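## Task

Take the printed block from whichever closet shelf it sits on and place it on the lowest shelf of the closet, then close the closet fully. The robot must not fall or finish leaning, and nothing may count as finished if it stays in place only because the robot holds it at the end.

## Robot and tools

ROBOT. TidyBot++: a mobile base 0.54 m long, 0.50 m wide and 0.38 m high on four powered casters, carrying a single seven-joint arm with a two-finger gripper. The shoulder sits 0.12 m ahead of the base centre, 0.68 m up. Segment lengths: upper arm 0.42 m, forearm 0.31 m, hand 0.31 m to the reported hand point. At the start the arm is folded, hand down; it then juts up to 0.08 m beyond the base front and the elbow reaches up to 1.15 m high. A downward-pointing hand reaches at most about 0.94 m above the floor, and only near the base. Cameras: base_camera (fixed on the base) and wrist_camera (looks along the hand).

FRAMES. Base frame: origin on the floor below the base centre, x ahead, y to the left, z up. hand_pose is reported in it, for the point between the finger pads; its z axis runs out along the fingers, its y axis is the closing direction. Odometry frame = base frame at scene start; heading positive to the left, -3.142 to 3.142. base_tilt is in degrees, positive when leaning forward or right, with a fixed offset up to about 1 degree.

execute_actions(actions, cameras). actions is a list holding one action or nothing (empty list = just report state and images). One action may contain:
- base: exactly one relative move from where the base currently is: {"translate_m": d} straight, forward positive, -2 to 2 m; {"strafe_m": d} sideways, left positive, -2 to 2 m; {"rotate_rad": d} in place, counter-clockwise from above positive, -6.3 to 6.3 rad.
- joints: absolute targets keyed by name. joint_1_rad (whole arm about vertical; positive is clockwise from above, opposite to rotate_rad), joint_3_rad, joint_5_rad, joint_7_rad take any angle and go the short way, so turn more than half a revolution in steps. joint_2_rad -2.249 to 2.249; joint_4_rad -2.579 to 2.579; joint_6_rad -2.099 to 2.099; gripper_pos 0 (open, about 85 mm gap) to 1 (closed, squeezing roughly 96-120 N per finger). With joint_1_rad 0, joint_3_rad 3.14, joint_5_rad 0 the arm stays in the vertical x-z plane: upper arm tilts joint_2 from vertical (forward positive), forearm joint_2 - joint_4, hand joint_2 - joint_4 - joint_6; the hand point lies ahead of the shoulder by sum(L*sin) and above it by sum(L*cos). joint_7_rad 1.57 with hand down puts the fingers opening left-right.
- speeds: optional caps for this action only: translate_m and strafe_m 0.05-0.5 m/s, rotate_rad 0.1-1.57 rad/s (default is the top). Base moves needing over 8.667 s are refused; no action runs beyond 15 s.
The parts of an action start together. A key left out may still push toward its previous target. Unknown keys or out-of-range numbers refuse the whole call. cameras: list of "base_camera", "wrist_camera" or "all"; null/omitted = all, [] = none.

wait(seconds): 0 to 10 s, commands nothing, returns state and images.
zoom_image(camera, region): region [x0, y0, x1, y1] in pixels of that camera's latest full image, at most 504x504.
read_manual(section): returns only licence text; moves nothing.
finished_scene(scene): pass the current scene number; ends it irreversibly after the last command has been held, and reports success plus the next task. Replying with no tool call ends everything.

RESULTS. base_status and joint_status describe how the last accepted action ended: "done"; "off_target" (resting away from target, maybe still pushing); "contact_stop"/"time_out" (target dropped, holds in place). Base "done" only means the wheels turned enough; slipping or a blocked base can leave it well short. "joint command not followed" with a "cause:" means the self-collision check held back the arm targets (the gripper still moves); those joints read "not_followed" and may be retried on later actions until given passable targets. on_its_own lists motion you did not command. motor_effort is percent of max, bracket = peak during the action, both noisy. A gripper at 1 reading "done" holds nothing; "off_target" means an object stopped it. "ARM HIT" = hard contact with the base or itself. After a result reports a stop, later calls in the same reply are skipped.

ACCURACY. Friction leaves joints a little off even when "all done"; the hand often ends 1-2 cm from plan. Correct by sending each joint last command + (wanted - read). A held load makes the arm sag; never resend a joint's read angle while holding. Trust images over hand_pose. Odometry drifts a few cm and degrees over many moves. Camera calibration (K, distortion, T_world_to_cam) is given for the base frame with small errors; the wrist camera pose depends on joint readings.

AVOID. Driving while the arm is caught on something above about 0.8 m can tip the robot; sideways force on a raised hand can lift wheels; retract the arm or back away to recover a lean. Torque sensors fault above 104.5 N m (joints 1-4) or 51.3 N m (5-7), halting the arm for 10 s; warnings appear at 56.7 and 29.4. Holding loads heats motors: MOTOR HOT from 60 °C, OVER-TEMPERATURE FAULT at 75 °C with the arm sinking. No check keeps the arm off the base. Drops, slips, slams and hard pushes are penalised, and a loose object may occasionally be nudged by the scene. The robot keeps its last command while you are composing a reply.

Each tool is called by a JSON object that holds its "api" and its "payload", one argument or row to a line.

## Session

{"api": "execute_actions", "payload": {
  "actions": []
}}

Scene clock: 0.00 s.
base_odometry: x=+0.000 y=+0.000 heading=+0.000 (m, m, rad; odometry frame)
base_tilt: forward=+0.2 right=+0.0 (deg)
base_status: not commanded
joint_positions: joint_1_rad=-0.020 joint_2_rad=-0.387 joint_3_rad=+3.148 joint_4_rad=-2.524 joint_5_rad=+0.055 joint_6_rad=-0.878 joint_7_rad=+1.573 gripper_pos=+0.000
joint_status: not commanded
motor_effort: joint_1_rad=+1 joint_2_rad=-2 joint_3_rad=+1 joint_4_rad=+17 joint_5_rad=+0 joint_6_rad=+3 joint_7_rad=-1 (%)
hand_pose: x=+0.2652 y=-0.0096 z=+0.5943 quat_wxyz=(+0.021, +0.997, +0.025, +0.064) (m; base frame)
pictures: base_camera, wrist_camera
Images, in order (width x height): base_camera 644x364, wrist_camera 644x476.

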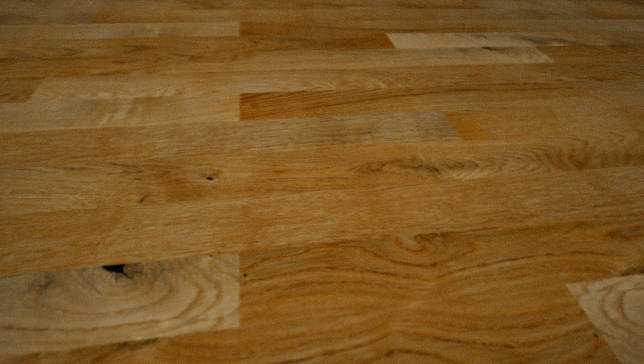

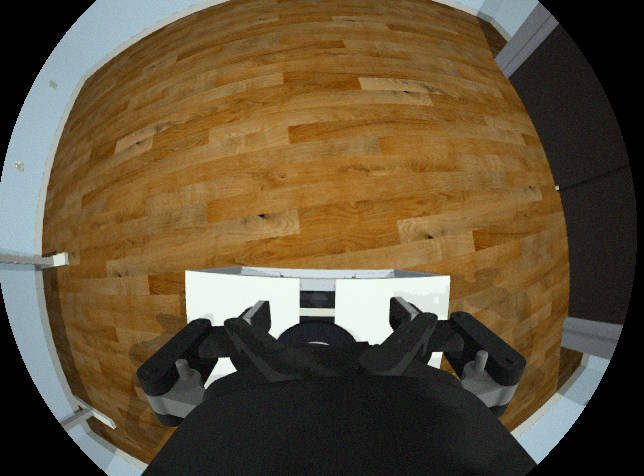

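{"api": "execute_actions", "payload": {
  "actions": [
    {"joints":{"joint_6_rad":0.5}}
  ],
  "cameras": ["wrist_camera"]
}}

Scene clock: 8.37 s.
base_odometry: x=+0.000 y=+0.000 heading=+0.000 (m, m, rad; odometry frame)
base_tilt: forward=+0.2 right=+0.0 (deg)
base_status: not commanded
joint_positions: joint_1_rad=-0.020 joint_2_rad=-0.387 joint_3_rad=+3.148 joint_4_rad=-2.524 joint_5_rad=+0.055 joint_6_rad=+0.476 joint_7_rad=+1.573 gripper_pos=+0.000
joint_status: all done
motor_effort: joint_1_rad=+1(1) joint_2_rad=-5(5) joint_3_rad=+1(1) joint_4_rad=+18(18) joint_5_rad=+0(1) joint_6_rad=+10(9) joint_7_rad=-1(1) (%)
hand_pose: x=+0.5352 y=+0.0148 z=+0.8749 quat_wxyz=(+0.002, +0.738, +0.032, +0.675) (m; base frame)
pictures: wrist_camera
camera_calibration (this result's frames):
wrist_camera: T_world_to_cam=[[0.0911556, -0.99582, -0.00576273, -0.0162877], [-0.10106, -0.00349363, -0.994874, 0.984182], [0.990695, 0.0912707, -0.100956, -0.302595], [0, 0, 0, 1]] pos_world=[0.400726, 0.0148368, 0.948494]
Images, in order (width x height): wrist_camera 644x476.

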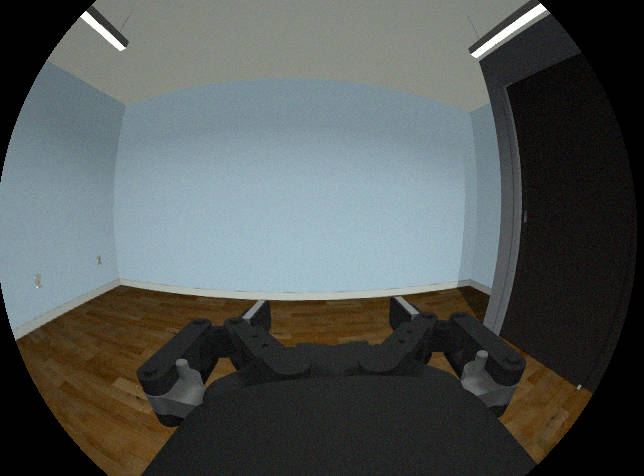

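{"api": "execute_actions", "payload": {
  "actions": [
    {"base":{"rotate_rad":-1.57}}
  ]
}}

Scene clock: 14.83 s.
base_odometry: x=+0.000 y=+0.000 heading=-1.570 (m, m, rad; odometry frame)
base_tilt: forward=+0.3 right=+0.0 (deg)
base_status: done
joint_positions: joint_1_rad=-0.020 joint_2_rad=-0.387 joint_3_rad=+3.148 joint_4_rad=-2.524 joint_5_rad=+0.055 joint_6_rad=+0.476 joint_7_rad=+1.573 gripper_pos=+0.000
joint_status: not commanded
motor_effort: joint_1_rad=+0(1) joint_2_rad=-5(6) joint_3_rad=+1(2) joint_4_rad=+18(18) joint_5_rad=-1(1) joint_6_rad=+10(9) joint_7_rad=-1(1) (%)
hand_pose: x=+0.5352 y=+0.0147 z=+0.8749 quat_wxyz=(+0.002, +0.738, +0.032, +0.675) (m; base frame)
pictures: base_camera, wrist_camera
camera_calibration (this result's frames):
wrist_camera: T_world_to_cam=[[0.0908765, -0.995845, -0.00587661, -0.0161771], [-0.101064, -0.00335177, -0.994874, 0.984184], [0.990721, 0.0910046, -0.100949, -0.302606], [0, 0, 0, 1]] pos_world=[0.400734, 0.0147275, 0.948497]
Images, in order (width x height): base_camera 644x364, wrist_camera 644x476.

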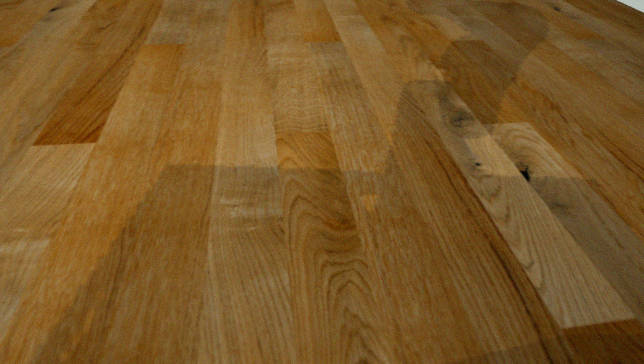

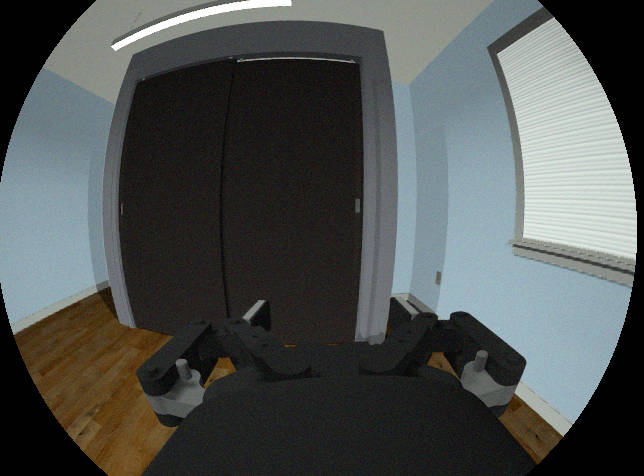

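{"api": "zoom_image", "payload": {
  "camera": "wrist_camera",
  "region": [90, 20, 420, 350]
}}

{"api": "zoom_image", "payload": {
  "camera": "wrist_camera",
  "region": [320, 170, 400, 240]
}}

Region (90, 20, 420, 350) of wrist_camera's 644x476 image, scaled by 1.527.

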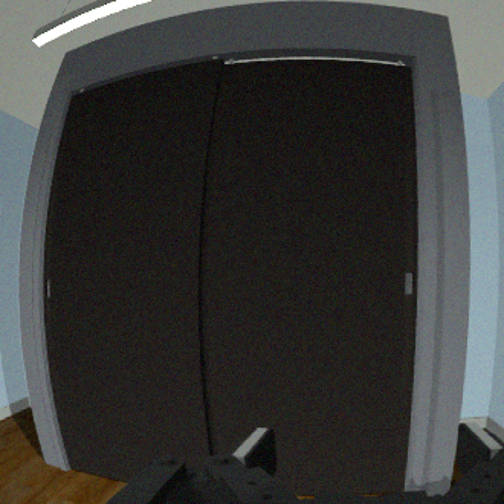

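Region (320, 170, 400, 240) of wrist_camera's 644x476 image, scaled by 6.300; it fills the top 441 rows of this view, and the rest is white.

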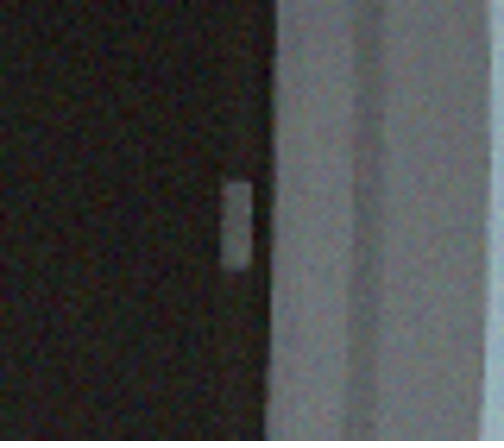

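{"api": "execute_actions", "payload": {
  "actions": [
    {"base":{"rotate_rad":0.16}}
  ],
  "cameras": []
}}

{"api": "execute_actions", "payload": {
  "actions": [
    {"base":{"translate_m":0.6}}
  ]
}}

Scene clock: 38.00 s.
base_odometry: x=+0.000 y=+0.000 heading=-1.410 (m, m, rad; odometry frame)
base_tilt: forward=+0.2 right=+0.0 (deg)
base_status: done
joint_positions: joint_1_rad=-0.020 joint_2_rad=-0.387 joint_3_rad=+3.148 joint_4_rad=-2.524 joint_5_rad=+0.055 joint_6_rad=+0.476 joint_7_rad=+1.573 gripper_pos=+0.000
joint_status: not commanded
motor_effort: joint_1_rad=+0(1) joint_2_rad=-5(5) joint_3_rad=+1(2) joint_4_rad=+19(18) joint_5_rad=-1(1) joint_6_rad=+9(9) joint_7_rad=-1(0) (%)
hand_pose: x=+0.5352 y=+0.0148 z=+0.8749 quat_wxyz=(+0.002, +0.738, +0.032, +0.675) (m; base frame)
pictures: none
No camera images: the call's "cameras" was empty. Leave "cameras" out to get every camera's image.

Scene clock: 40.57 s.
base_odometry: x=+0.095 y=-0.593 heading=-1.410 (m, m, rad; odometry frame)
base_tilt: forward=+0.2 right=+0.0 (deg)
base_status: done
joint_positions: joint_1_rad=-0.020 joint_2_rad=-0.387 joint_3_rad=+3.148 joint_4_rad=-2.524 joint_5_rad=+0.055 joint_6_rad=+0.476 joint_7_rad=+1.573 gripper_pos=+0.000
joint_status: not commanded
motor_effort: joint_1_rad=+1(0) joint_2_rad=-5(7) joint_3_rad=+1(1) joint_4_rad=+18(19) joint_5_rad=-2(1) joint_6_rad=+9(10) joint_7_rad=-1(1) (%)
hand_pose: x=+0.5352 y=+0.0148 z=+0.8749 quat_wxyz=(+0.002, +0.738, +0.032, +0.675) (m; base frame)
pictures: base_camera, wrist_camera
camera_calibration (this result's frames):
wrist_camera: T_world_to_cam=[[0.0910968, -0.995825, -0.00578635, -0.0162646], [-0.101057, -0.00346377, -0.994875, 0.984182], [0.990701, 0.0912147, -0.100951, -0.3026], [0, 0, 0, 1]] pos_world=[0.400727, 0.0148138, 0.948496]
Images, in order (width x height): base_camera 644x364, wrist_camera 644x476.

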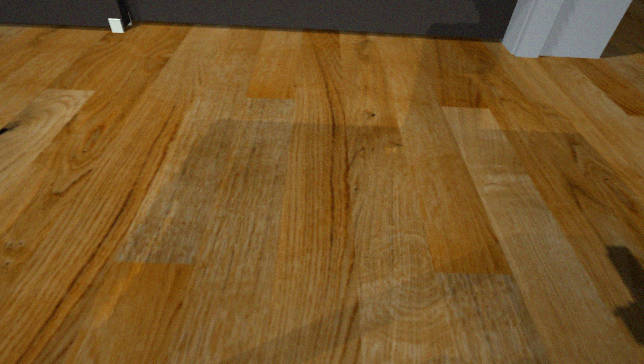

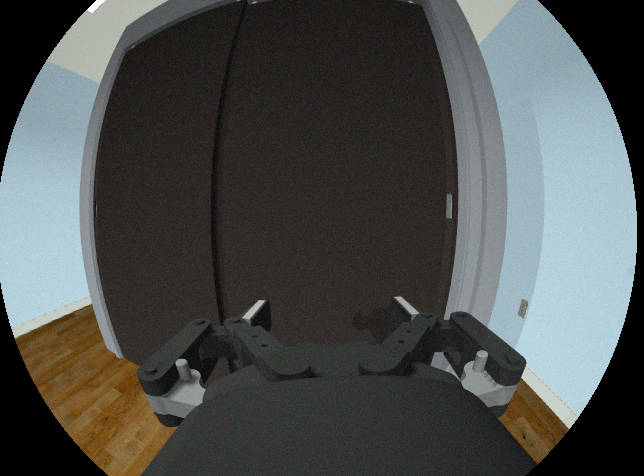

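{"api": "zoom_image", "payload": {
  "camera": "wrist_camera",
  "region": [420, 170, 500, 240]
}}

{"api": "zoom_image", "payload": {
  "camera": "base_camera",
  "region": [60, 0, 220, 60]
}}

Region (420, 170, 500, 240) of wrist_camera's 644x476 image, scaled by 6.300; it fills the top 441 rows of this view, and the rest is white.

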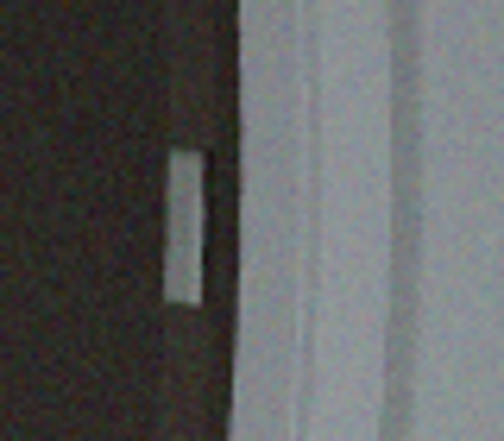

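Region (60, 0, 220, 60) of base_camera's 644x364 image, scaled by 3.150; it fills the top 189 rows of this view, and the rest is white.

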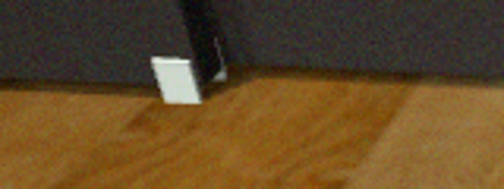

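{"api": "execute_actions", "payload": {
  "actions": [
    {"base":{"translate_m":0.35}}
  ]
}}

{"api": "zoom_image", "payload": {
  "camera": "wrist_camera",
  "region": [460, 140, 600, 260]
}}

Scene clock: 57.67 s.
base_odometry: x=+0.151 y=-0.938 heading=-1.410 (m, m, rad; odometry frame)
base_tilt: forward=+0.2 right=-0.1 (deg)
base_status: done
joint_positions: joint_1_rad=-0.020 joint_2_rad=-0.386 joint_3_rad=+3.148 joint_4_rad=-2.524 joint_5_rad=+0.055 joint_6_rad=+0.476 joint_7_rad=+1.573 gripper_pos=+0.000
joint_status: not commanded
motor_effort: joint_1_rad=+0(0) joint_2_rad=-6(8) joint_3_rad=+1(1) joint_4_rad=+18(20) joint_5_rad=-1(1) joint_6_rad=+10(10) joint_7_rad=+0(0) (%)
hand_pose: x=+0.5355 y=+0.0148 z=+0.8742 quat_wxyz=(+0.002, +0.738, +0.032, +0.674) (m; base frame)
pictures: base_camera, wrist_camera
camera_calibration (this result's frames):
wrist_camera: T_world_to_cam=[[0.0910883, -0.995825, -0.00589287, -0.016191], [-0.102548, -0.00349375, -0.994722, 0.984255], [0.990549, 0.0912118, -0.102438, -0.301568], [0, 0, 0, 1]] pos_world=[0.401126, 0.0148219, 0.948073]
Images, in order (width x height): base_camera 644x364, wrist_camera 644x476.

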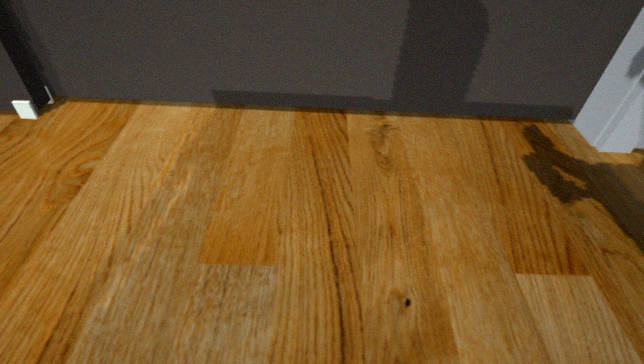

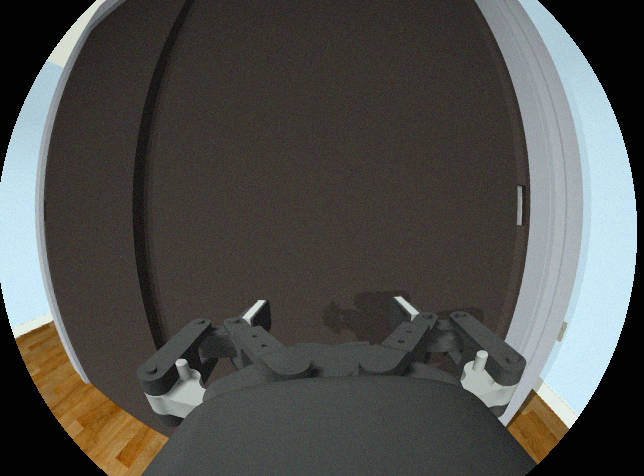

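Region (460, 140, 600, 260) of wrist_camera's 644x476 image, scaled by 3.600; it fills the top 432 rows of this view, and the rest is white.

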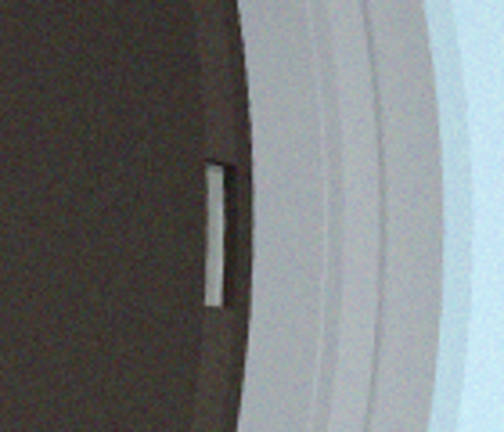

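{"api": "execute_actions", "payload": {
  "actions": [
    {"base":{"strafe_m":-0.27},"joints":{"joint_1_rad":0.2,"joint_2_rad":-0.2,"joint_3_rad":3.14,"joint_4_rad":-2.175,"joint_5_rad":0.0,"joint_6_rad":0.405,"joint_7_rad":3.14,"gripper_pos":0.92}}
  ]
}}

Scene clock: 96.10 s.
base_odometry: x=-0.115 y=-0.981 heading=-1.410 (m, m, rad; odometry frame)
base_tilt: forward=+0.2 right=+0.0 (deg)
base_status: done
joint_positions: joint_1_rad=+0.189 joint_2_rad=-0.218 joint_3_rad=+3.148 joint_4_rad=-2.191 joint_5_rad=+0.034 joint_6_rad=+0.451 joint_7_rad=+3.115 gripper_pos=+0.920
joint_status: all done
motor_effort: joint_1_rad=+1(1) joint_2_rad=-12(12) joint_3_rad=+1(2) joint_4_rad=+20(20) joint_5_rad=-1(1) joint_6_rad=+10(10) joint_7_rad=+0(1) (%)
hand_pose: x=+0.6197 y=-0.0931 z=+0.9844 quat_wxyz=(+0.557, +0.529, +0.443, +0.463) (m; base frame)
pictures: base_camera, wrist_camera
camera_calibration (this result's frames):
wrist_camera: T_world_to_cam=[[-0.00456254, -0.0447977, 0.998986, -0.972027], [-0.187802, -0.981182, -0.0448571, 0.128843], [0.982196, -0.187816, -0.00393642, -0.481617], [0, 0, 0, 1]] pos_world=[0.492804, -0.00758179, 0.974925]
Images, in order (width x height): base_camera 644x364, wrist_camera 644x476.

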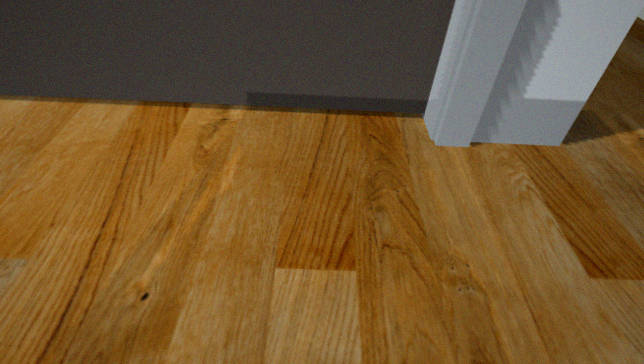

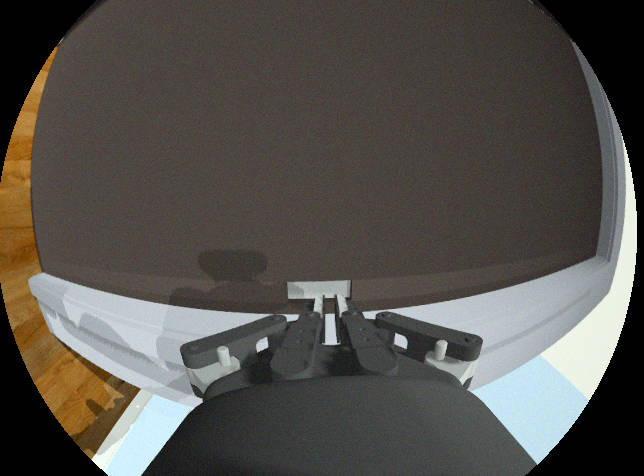

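{"api": "execute_actions", "payload": {
  "actions": [
    {"base":{"strafe_m":-0.05},"joints":{"joint_6_rad":0.36}}
  ],
  "cameras": []
}}

{"api": "execute_actions", "payload": {
  "actions": [
    {"base":{"translate_m":0.09}}
  ],
  "cameras": ["wrist_camera"]
}}

{"api": "zoom_image", "payload": {
  "camera": "wrist_camera",
  "region": [240, 230, 420, 370]
}}

Scene clock: 108.83 s.
base_odometry: x=-0.165 y=-0.990 heading=-1.409 (m, m, rad; odometry frame)
base_tilt: forward=+0.2 right=+0.0 (deg)
base_status: done
joint_positions: joint_1_rad=+0.192 joint_2_rad=-0.217 joint_3_rad=+3.146 joint_4_rad=-2.191 joint_5_rad=+0.034 joint_6_rad=+0.400 joint_7_rad=+3.115 gripper_pos=+0.920
joint_status: all done
motor_effort: joint_1_rad=+1(2) joint_2_rad=-13(13) joint_3_rad=+1(3) joint_4_rad=+19(20) joint_5_rad=-1(1) joint_6_rad=+10(10) joint_7_rad=-1(1) (%)
hand_pose: x=+0.6201 y=-0.0941 z=+0.9686 quat_wxyz=(+0.543, +0.544, +0.454, +0.451) (m; base frame)
pictures: none
No camera images: the call's "cameras" was empty. Leave "cameras" out to get every camera's image.

Scene clock: 110.07 s.
base_odometry: x=-0.151 y=-1.079 heading=-1.409 (m, m, rad; odometry frame)
base_tilt: forward=+0.2 right=+0.0 (deg)
base_status: done
joint_positions: joint_1_rad=+0.192 joint_2_rad=-0.206 joint_3_rad=+3.146 joint_4_rad=-2.190 joint_5_rad=+0.034 joint_6_rad=+0.400 joint_7_rad=+3.115 gripper_pos=+0.920
joint_status: not commanded
motor_effort: joint_1_rad=+0(0) joint_2_rad=-13(15) joint_3_rad=+1(1) joint_4_rad=+19(21) joint_5_rad=-1(0) joint_6_rad=+10(10) joint_7_rad=-1(1) (%)
hand_pose: x=+0.6233 y=-0.0947 z=+0.9632 quat_wxyz=(+0.541, +0.546, +0.456, +0.448) (m; base frame)
pictures: wrist_camera
camera_calibration (this result's frames):
wrist_camera: T_world_to_cam=[[0.0557623, -0.0557638, 0.996886, -0.987539], [-0.193053, -0.9802, -0.0440317, 0.129568], [0.979602, -0.189997, -0.0654235, -0.424915], [0, 0, 0, 1]] pos_world=[0.496329, -0.00879851, 0.96237]
Images, in order (width x height): wrist_camera 644x476.

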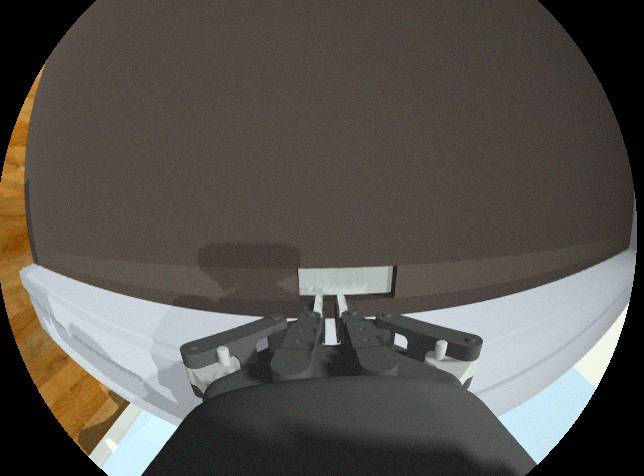

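Region (240, 230, 420, 370) of wrist_camera's 644x476 image, scaled by 2.800.

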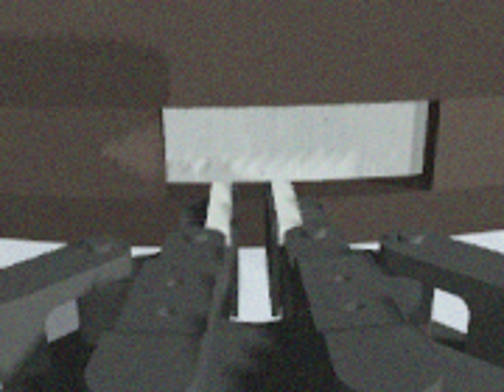

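{"api": "execute_actions", "payload": {
  "actions": [
    {"base":{"translate_m":0.033},"speeds":{"translate_m":0.05}}
  ],
  "cameras": ["wrist_camera"]
}}

{"api": "zoom_image", "payload": {
  "camera": "wrist_camera",
  "region": [240, 230, 420, 370]
}}

Scene clock: 124.17 s.
base_odometry: x=-0.145 y=-1.111 heading=-1.410 (m, m, rad; odometry frame)
base_tilt: forward=+0.2 right=+0.0 (deg)
base_status: done
joint_positions: joint_1_rad=+0.192 joint_2_rad=-0.206 joint_3_rad=+3.146 joint_4_rad=-2.190 joint_5_rad=+0.034 joint_6_rad=+0.400 joint_7_rad=+3.115 gripper_pos=+0.920
joint_status: not commanded
motor_effort: joint_1_rad=+0(0) joint_2_rad=-13(16) joint_3_rad=+1(1) joint_4_rad=+19(20) joint_5_rad=-1(1) joint_6_rad=+10(10) joint_7_rad=-1(1) (%)
hand_pose: x=+0.6234 y=-0.0947 z=+0.9631 quat_wxyz=(+0.541, +0.546, +0.456, +0.448) (m; base frame)
pictures: wrist_camera
camera_calibration (this result's frames):
wrist_camera: T_world_to_cam=[[0.0559184, -0.0557939, 0.996875, -0.987554], [-0.19306, -0.980198, -0.044031, 0.129569], [0.979592, -0.189995, -0.0655827, -0.424812], [0, 0, 0, 1]] pos_world=[0.49638, -0.00880852, 0.962313]
Images, in order (width x height): wrist_camera 644x476.

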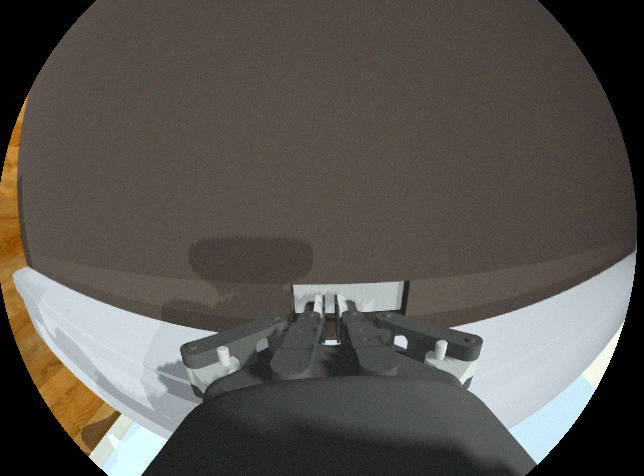

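Region (240, 230, 420, 370) of wrist_camera's 644x476 image, scaled by 2.800.

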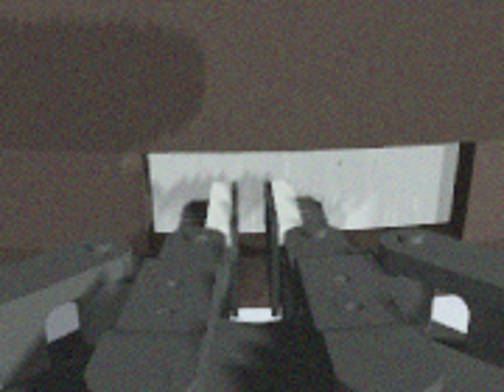

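{"api": "execute_actions", "payload": {
  "actions": [
    {"base":{"translate_m":0.018},"speeds":{"translate_m":0.05}}
  ],
  "cameras": ["wrist_camera"]
}}

{"api": "zoom_image", "payload": {
  "camera": "wrist_camera",
  "region": [240, 230, 420, 370]
}}

Scene clock: 141.67 s.
base_odometry: x=-0.143 y=-1.129 heading=-1.410 (m, m, rad; odometry frame)
base_tilt: forward=+0.2 right=+0.0 (deg)
base_status: done
joint_positions: joint_1_rad=+0.194 joint_2_rad=-0.221 joint_3_rad=+3.145 joint_4_rad=-2.199 joint_5_rad=+0.033 joint_6_rad=+0.392 joint_7_rad=+3.115 gripper_pos=+0.920
joint_status: not commanded
motor_effort: joint_1_rad=+0(1) joint_2_rad=-9(14) joint_3_rad=+0(1) joint_4_rad=+23(28) joint_5_rad=-1(1) joint_6_rad=+11(12) joint_7_rad=+0(1) (%)
hand_pose: x=+0.6178 y=-0.0947 z=+0.9634 quat_wxyz=(+0.541, +0.547, +0.456, +0.448) (m; base frame)
pictures: wrist_camera
camera_calibration (this result's frames):
wrist_camera: T_world_to_cam=[[0.0569539, -0.056631, 0.996769, -0.988057], [-0.195298, -0.979734, -0.0445041, 0.13044], [0.979089, -0.192132, -0.0668596, -0.417944], [0, 0, 0, 1]] pos_world=[0.490952, -0.00845887, 0.962726]
Images, in order (width x height): wrist_camera 644x476.

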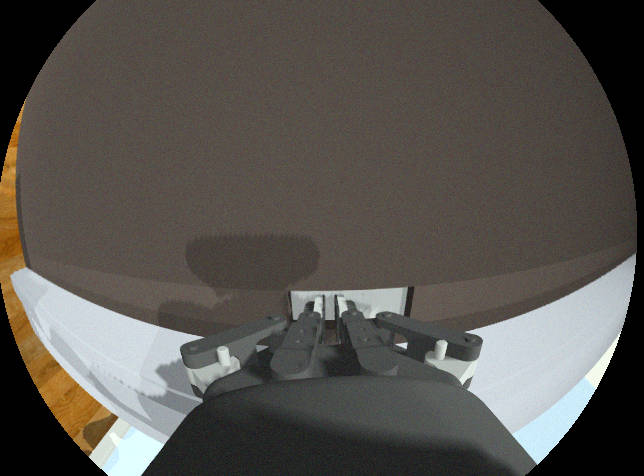

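Region (240, 230, 420, 370) of wrist_camera's 644x476 image, scaled by 2.800.

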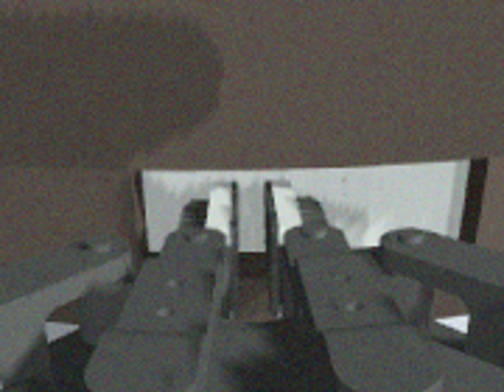

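{"api": "execute_actions", "payload": {
  "actions": [
    {"base":{"strafe_m":0.12},"speeds":{"strafe_m":0.05}}
  ]
}}

Scene clock: 146.87 s.
base_odometry: x=-0.024 y=-1.110 heading=-1.410 (m, m, rad; odometry frame)
base_tilt: forward=+0.2 right=+0.0 (deg)
base_status: done
joint_positions: joint_1_rad=+0.219 joint_2_rad=-0.216 joint_3_rad=+3.159 joint_4_rad=-2.193 joint_5_rad=+0.021 joint_6_rad=+0.392 joint_7_rad=+3.115 gripper_pos=+0.920
joint_status: not commanded
motor_effort: joint_1_rad=-2(7) joint_2_rad=-12(14) joint_3_rad=-2(7) joint_4_rad=+19(23) joint_5_rad=+0(1) joint_6_rad=+9(11) joint_7_rad=-1(1) (%)
hand_pose: x=+0.6156 y=-0.1164 z=+0.9638 quat_wxyz=(+0.547, +0.560, +0.440, +0.440) (m; base frame)
pictures: base_camera, wrist_camera
camera_calibration (this result's frames):
wrist_camera: T_world_to_cam=[[0.0514557, -0.0729163, 0.99601, -0.987339], [-0.237007, -0.96973, -0.0587482, 0.149356], [0.970144, -0.233038, -0.0671797, -0.418918], [0, 0, 0, 1]] pos_world=[0.492613, -0.0247821, 0.964031]
Images, in order (width x height): base_camera 644x364, wrist_camera 644x476.

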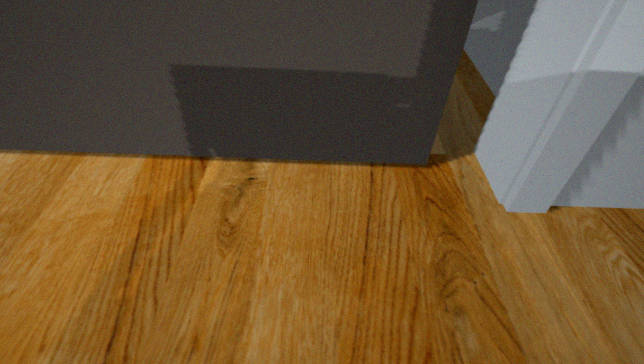

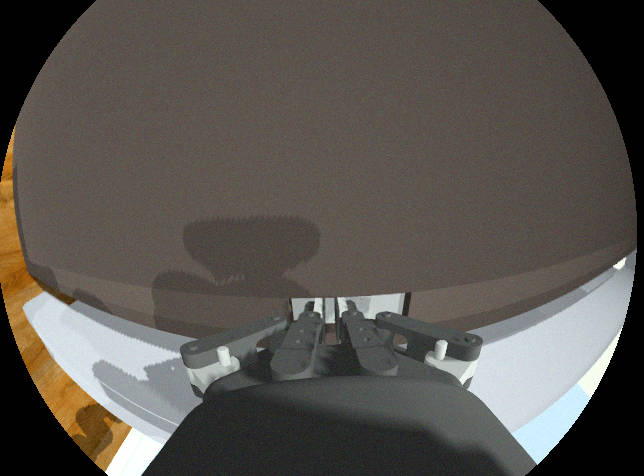

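{"api": "execute_actions", "payload": {
  "actions": [
    {"base":{"strafe_m":0.3},"speeds":{"strafe_m":0.1}}
  ]
}}

Scene clock: 156.50 s.
base_odometry: x=+0.272 y=-1.062 heading=-1.410 (m, m, rad; odometry frame)
base_tilt: forward=+0.2 right=+0.0 (deg)
base_status: done
joint_positions: joint_1_rad=+0.221 joint_2_rad=-0.215 joint_3_rad=+3.160 joint_4_rad=-2.193 joint_5_rad=+0.015 joint_6_rad=+0.392 joint_7_rad=+3.115 gripper_pos=+0.920
joint_status: not commanded
motor_effort: joint_1_rad=-1(9) joint_2_rad=-12(13) joint_3_rad=-1(10) joint_4_rad=+20(21) joint_5_rad=+0(2) joint_6_rad=+10(10) joint_7_rad=-1(1) (%)
hand_pose: x=+0.6156 y=-0.1186 z=+0.9637 quat_wxyz=(+0.547, +0.563, +0.437, +0.440) (m; base frame)
pictures: base_camera, wrist_camera
camera_calibration (this result's frames):
wrist_camera: T_world_to_cam=[[0.0501633, -0.0785036, 0.995651, -0.986928], [-0.241953, -0.968165, -0.0641463, 0.155587], [0.96899, -0.237683, -0.0675605, -0.418885], [0, 0, 0, 1]] pos_world=[0.493048, -0.026405, 0.964316]
Images, in order (width x height): base_camera 644x364, wrist_camera 644x476.

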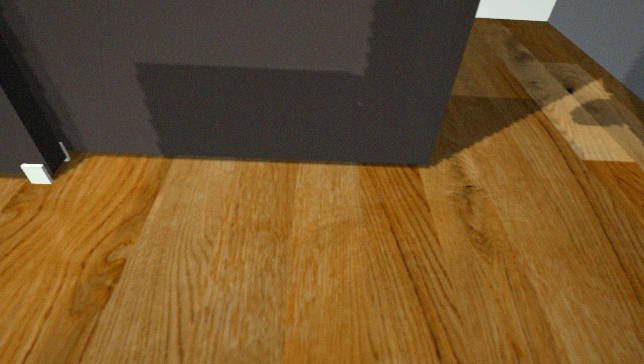

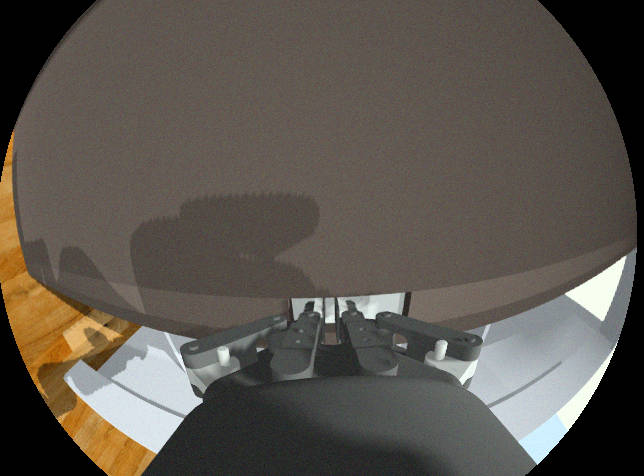

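{"api": "execute_actions", "payload": {
  "actions": [
    {"base":{"strafe_m":0.29},"speeds":{"strafe_m":0.1}}
  ]
}}

Scene clock: 164.67 s.
base_odometry: x=+0.558 y=-1.016 heading=-1.410 (m, m, rad; odometry frame)
base_tilt: forward=+0.2 right=-0.1 (deg)
base_status: done
joint_positions: joint_1_rad=+0.222 joint_2_rad=-0.213 joint_3_rad=+3.161 joint_4_rad=-2.192 joint_5_rad=+0.015 joint_6_rad=+0.392 joint_7_rad=+3.115 gripper_pos=+0.920
joint_status: not commanded
motor_effort: joint_1_rad=-1(9) joint_2_rad=-12(14) joint_3_rad=-1(10) joint_4_rad=+20(20) joint_5_rad=-1(2) joint_6_rad=+10(11) joint_7_rad=-1(1) (%)
hand_pose: x=+0.6156 y=-0.1201 z=+0.9636 quat_wxyz=(+0.547, +0.563, +0.436, +0.439) (m; base frame)
pictures: base_camera, wrist_camera
camera_calibration (this result's frames):
wrist_camera: T_world_to_cam=[[0.0501741, -0.0791809, 0.995597, -0.986982], [-0.244571, -0.967476, -0.064619, 0.156308], [0.968332, -0.240252, -0.0679076, -0.418898], [0, 0, 0, 1]] pos_world=[0.493382, -0.0275671, 0.96429]
Images, in order (width x height): base_camera 644x364, wrist_camera 644x476.

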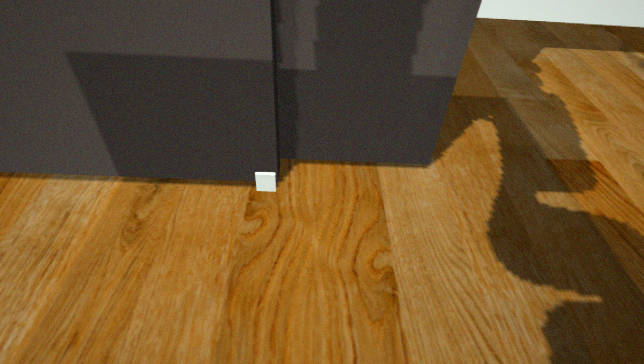

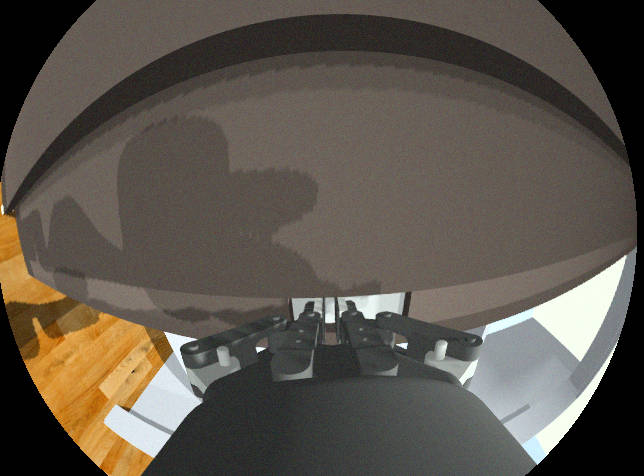

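{"api": "execute_actions", "payload": {
  "actions": [
    {"base":{"translate_m":-0.15}}
  ],
  "cameras": []
}}

{"api": "execute_actions", "payload": {
  "actions": [
    {"base":{"strafe_m":-0.5},"joints":{"joint_1_rad":0.0,"joint_5_rad":0.0,"joint_7_rad":1.57,"gripper_pos":0.0}}
  ]
}}

Scene clock: 170.57 s.
base_odometry: x=+0.535 y=-0.867 heading=-1.410 (m, m, rad; odometry frame)
base_tilt: forward=+0.2 right=+0.0 (deg)
base_status: done
joint_positions: joint_1_rad=+0.215 joint_2_rad=-0.211 joint_3_rad=+3.153 joint_4_rad=-2.191 joint_5_rad=+0.015 joint_6_rad=+0.392 joint_7_rad=+3.115 gripper_pos=+0.920
joint_status: not commanded
motor_effort: joint_1_rad=+1(1) joint_2_rad=-12(15) joint_3_rad=+1(1) joint_4_rad=+20(21) joint_5_rad=+0(0) joint_6_rad=+10(10) joint_7_rad=-1(1) (%)
hand_pose: x=+0.6181 y=-0.1126 z=+0.9624 quat_wxyz=(+0.544, +0.561, +0.441, +0.442) (m; base frame)
pictures: none
No camera images: the call's "cameras" was empty. Leave "cameras" out to get every camera's image.

Scene clock: 172.93 s.
base_odometry: x=+0.041 y=-0.947 heading=-1.411 (m, m, rad; odometry frame)
base_tilt: forward=+0.2 right=+0.0 (deg)
base_status: done
joint_positions: joint_1_rad=+0.015 joint_2_rad=-0.211 joint_3_rad=+3.148 joint_4_rad=-2.191 joint_5_rad=+0.015 joint_6_rad=+0.392 joint_7_rad=+1.588 gripper_pos=+0.000
joint_status: all done
motor_effort: joint_1_rad=+0(0) joint_2_rad=-13(13) joint_3_rad=+1(1) joint_4_rad=+19(20) joint_5_rad=-1(1) joint_6_rad=+10(10) joint_7_rad=-1(1) (%)
hand_pose: x=+0.6306 y=-0.0085 z=+0.9624 quat_wxyz=(+0.016, +0.713, +0.005, +0.700) (m; base frame)
pictures: base_camera, wrist_camera
camera_calibration (this result's frames):
wrist_camera: T_world_to_cam=[[0.0350345, -0.999202, -0.0191725, 0.000616042], [-0.0290451, 0.0181581, -0.999413, 1.03994], [0.998964, 0.0355708, -0.0283858, -0.461618], [0, 0, 0, 1]] pos_world=[0.491323, -0.00184776, 1.02624]
Images, in order (width x height): base_camera 644x364, wrist_camera 644x476.

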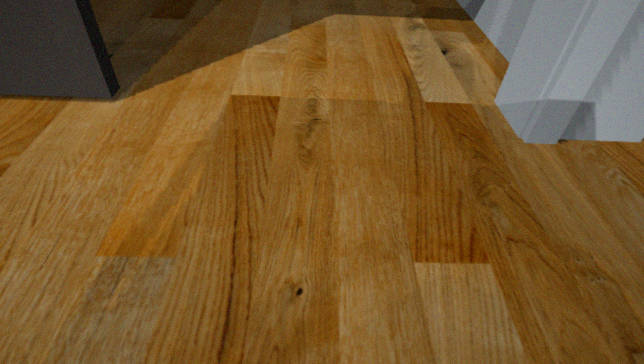

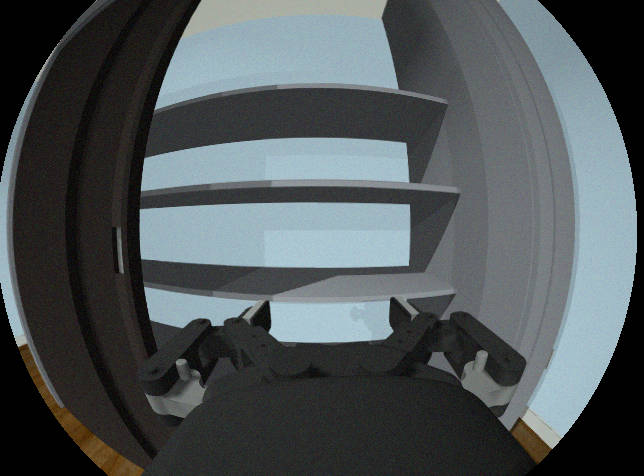

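{"api": "execute_actions", "payload": {
  "actions": [
    {"base":{"translate_m":0.33}}
  ]
}}

Scene clock: 184.97 s.
base_odometry: x=+0.093 y=-1.273 heading=-1.411 (m, m, rad; odometry frame)
base_tilt: forward=+0.2 right=+0.0 (deg)
base_status: done
joint_positions: joint_1_rad=+0.015 joint_2_rad=-0.203 joint_3_rad=+3.148 joint_4_rad=-2.190 joint_5_rad=+0.015 joint_6_rad=+0.392 joint_7_rad=+1.588 gripper_pos=+0.000
joint_status: not commanded
motor_effort: joint_1_rad=+0(0) joint_2_rad=-13(15) joint_3_rad=+1(1) joint_4_rad=+19(21) joint_5_rad=+0(1) joint_6_rad=+10(10) joint_7_rad=+0(1) (%)
hand_pose: x=+0.6327 y=-0.0085 z=+0.9593 quat_wxyz=(+0.016, +0.716, +0.005, +0.698) (m; base frame)
pictures: base_camera, wrist_camera
camera_calibration (this result's frames):
wrist_camera: T_world_to_cam=[[0.0349999, -0.999197, -0.0194774, 0.000805193], [-0.0352542, 0.0182428, -0.999212, 1.04065], [0.998765, 0.035659, -0.0345874, -0.457793], [0, 0, 0, 1]] pos_world=[0.493887, -0.00185535, 1.02401]
Images, in order (width x height): base_camera 644x364, wrist_camera 644x476.

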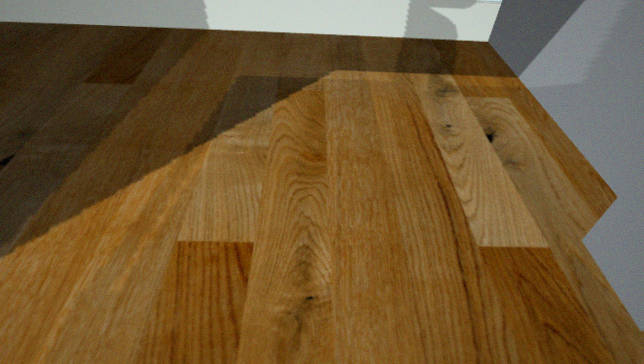

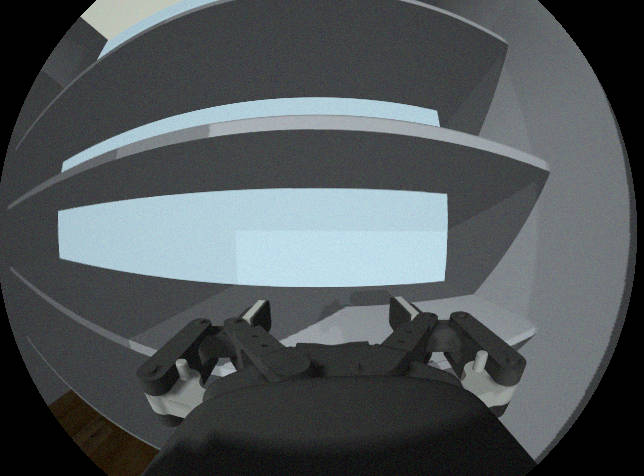

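{"api": "execute_actions", "payload": {
  "actions": [
    {"base":{"translate_m":-0.3},"joints":{"joint_2_rad":0.3,"joint_4_rad":-1.9,"joint_6_rad":0.63}}
  ],
  "cameras": []
}}

{"api": "execute_actions", "payload": {
  "actions": [
    {"joints":{"joint_2_rad":0.9,"joint_4_rad":-1.615,"joint_6_rad":0.93}}
  ]
}}

Scene clock: 204.57 s.
base_odometry: x=+0.046 y=-0.977 heading=-1.412 (m, m, rad; odometry frame)
base_tilt: forward=+0.2 right=+0.0 (deg)
base_status: done
joint_positions: joint_1_rad=+0.014 joint_2_rad=+0.284 joint_3_rad=+3.148 joint_4_rad=-1.922 joint_5_rad=+0.015 joint_6_rad=+0.585 joint_7_rad=+1.588 gripper_pos=+0.000
joint_status: all done
motor_effort: joint_1_rad=+0(2) joint_2_rad=-29(30) joint_3_rad=+0(3) joint_4_rad=+18(20) joint_5_rad=-1(1) joint_6_rad=+9(11) joint_7_rad=+0(0) (%)
hand_pose: x=+0.8008 y=-0.0094 z=+0.8833 quat_wxyz=(+0.015, +0.725, +0.007, +0.689) (m; base frame)
pictures: none
No camera images: the call's "cameras" was empty. Leave "cameras" out to get every camera's image.

Scene clock: 206.47 s.
base_odometry: x=+0.046 y=-0.977 heading=-1.412 (m, m, rad; odometry frame)
base_tilt: forward=+0.2 right=+0.0 (deg)
base_status: not commanded
joint_positions: joint_1_rad=+0.014 joint_2_rad=+0.894 joint_3_rad=+3.148 joint_4_rad=-1.637 joint_5_rad=+0.015 joint_6_rad=+0.885 joint_7_rad=+1.588 gripper_pos=+0.000
joint_status: all done
motor_effort: joint_1_rad=+0(0) joint_2_rad=-43(47) joint_3_rad=+0(0) joint_4_rad=+14(18) joint_5_rad=+0(1) joint_6_rad=+9(12) joint_7_rad=-1(0) (%)
hand_pose: x=+0.9378 y=-0.0098 z=+0.6645 quat_wxyz=(+0.013, +0.733, +0.009, +0.680) (m; base frame)
pictures: base_camera, wrist_camera
camera_calibration (this result's frames):
wrist_camera: T_world_to_cam=[[0.0434356, -0.998842, -0.0206746, -0.0240431], [-0.0860262, 0.0168779, -0.99615, 0.802461], [0.995346, 0.0450469, -0.0851935, -0.735661], [0, 0, 0, 1]] pos_world=[0.802314, -0.00441992, 0.736201]
Images, in order (width x height): base_camera 644x364, wrist_camera 644x476.

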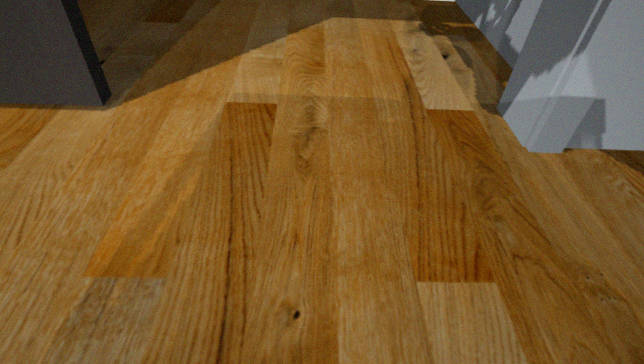

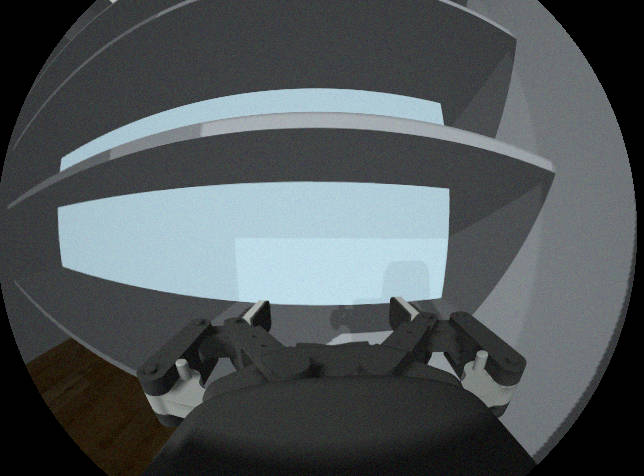

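{"api": "execute_actions", "payload": {
  "actions": [
    {"joints":{"joint_6_rad":0.3}}
  ],
  "cameras": ["wrist_camera"]
}}

Scene clock: 210.83 s.
base_odometry: x=+0.046 y=-0.977 heading=-1.412 (m, m, rad; odometry frame)
base_tilt: forward=+0.3 right=+0.0 (deg)
base_status: not commanded
joint_positions: joint_1_rad=+0.014 joint_2_rad=+0.896 joint_3_rad=+3.148 joint_4_rad=-1.628 joint_5_rad=+0.015 joint_6_rad=+0.324 joint_7_rad=+1.588 gripper_pos=+0.000
joint_status: all done
motor_effort: joint_1_rad=+0(0) joint_2_rad=-42(46) joint_3_rad=+0(0) joint_4_rad=+13(16) joint_5_rad=-1(1) joint_6_rad=+7(10) joint_7_rad=+0(0) (%)
hand_pose: x=+0.8814 y=-0.0117 z=+0.5055 quat_wxyz=(+0.011, +0.891, +0.008, +0.454) (m; base frame)
pictures: wrist_camera
camera_calibration (this result's frames):
wrist_camera: T_world_to_cam=[[0.0180436, -0.998985, -0.0412783, 0.0060113], [-0.596673, 0.0223689, -0.802173, 0.991339], [0.802282, 0.0391037, -0.595664, -0.264899], [0, 0, 0, 1]] pos_world=[0.80392, -0.00581144, 0.637683]
Images, in order (width x height): wrist_camera 644x476.

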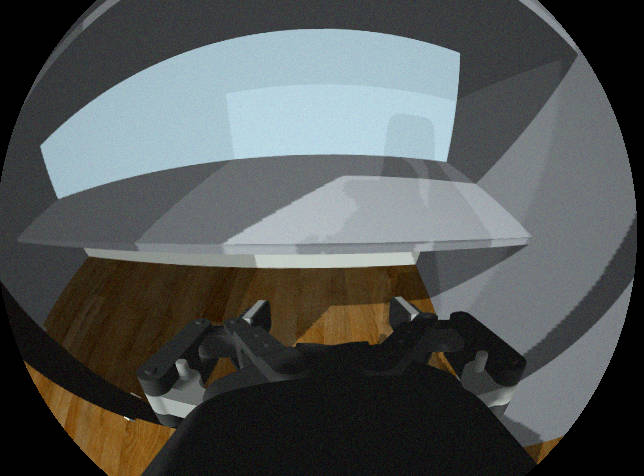

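{"api": "execute_actions", "payload": {
  "actions": [
    {"joints":{"joint_2_rad":0.2,"joint_4_rad":-0.834,"joint_6_rad":-0.5}}
  ],
  "cameras": []
}}

{"api": "execute_actions", "payload": {
  "actions": [
    {"base":{"translate_m":0.15}}
  ]
}}

Scene clock: 223.77 s.
base_odometry: x=+0.046 y=-0.977 heading=-1.412 (m, m, rad; odometry frame)
base_tilt: forward=+0.2 right=+0.0 (deg)
base_status: not commanded
joint_positions: joint_1_rad=+0.014 joint_2_rad=+0.195 joint_3_rad=+3.148 joint_4_rad=-0.843 joint_5_rad=+0.015 joint_6_rad=-0.455 joint_7_rad=+1.588 gripper_pos=+0.000
joint_status: all done
motor_effort: joint_1_rad=+0(0) joint_2_rad=-27(48) joint_3_rad=+0(0) joint_4_rad=+19(22) joint_5_rad=-1(1) joint_6_rad=+10(9) joint_7_rad=-1(1) (%)
hand_pose: x=+0.7818 y=-0.0133 z=+1.2783 quat_wxyz=(+0.021, +0.679, +0.002, +0.734) (m; base frame)
pictures: none
No camera images: the call's "cameras" was empty. Leave "cameras" out to get every camera's image.

Scene clock: 225.23 s.
base_odometry: x=+0.069 y=-1.125 heading=-1.412 (m, m, rad; odometry frame)
base_tilt: forward=+0.2 right=+0.0 (deg)
base_status: done
joint_positions: joint_1_rad=+0.013 joint_2_rad=+0.204 joint_3_rad=+3.148 joint_4_rad=-0.843 joint_5_rad=+0.015 joint_6_rad=-0.458 joint_7_rad=+1.588 gripper_pos=+0.000
joint_status: not commanded
motor_effort: joint_1_rad=+0(2) joint_2_rad=-27(31) joint_3_rad=+0(0) joint_4_rad=+19(20) joint_5_rad=+0(1) joint_6_rad=+9(10) joint_7_rad=-1(0) (%)
hand_pose: x=+0.7868 y=-0.0125 z=+1.2721 quat_wxyz=(+0.021, +0.683, +0.002, +0.730) (m; base frame)
pictures: base_camera, wrist_camera
camera_calibration (this result's frames):
wrist_camera: T_world_to_cam=[[0.0272867, -0.999546, -0.0127952, -0.0049095], [0.0561346, 0.0143119, -0.998321, 1.28567], [0.99805, 0.0265226, 0.0564996, -0.716107], [0, 0, 0, 1]] pos_world=[0.642674, -0.0043146, 1.32391]
Images, in order (width x height): base_camera 644x364, wrist_camera 644x476.

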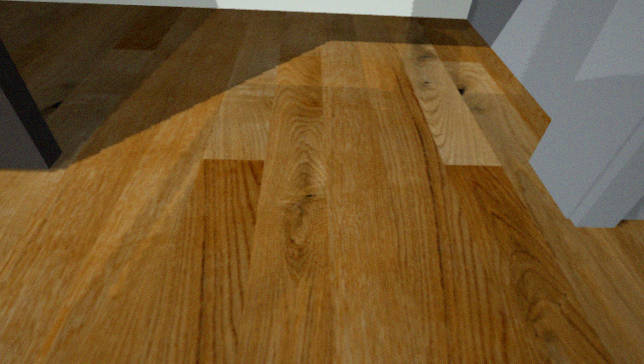

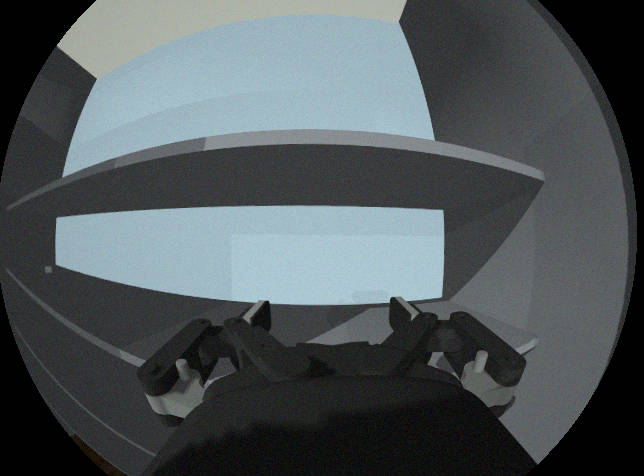

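{"api": "zoom_image", "payload": {
  "camera": "wrist_camera",
  "region": [0, 200, 140, 320]
}}

Region (0, 200, 140, 320) of wrist_camera's 644x476 image, scaled by 3.600; it fills the top 432 rows of this view, and the rest is white.

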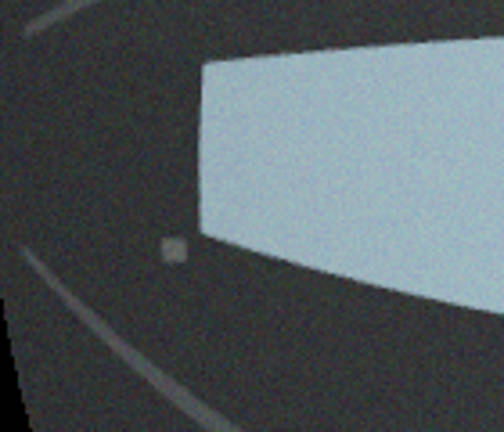

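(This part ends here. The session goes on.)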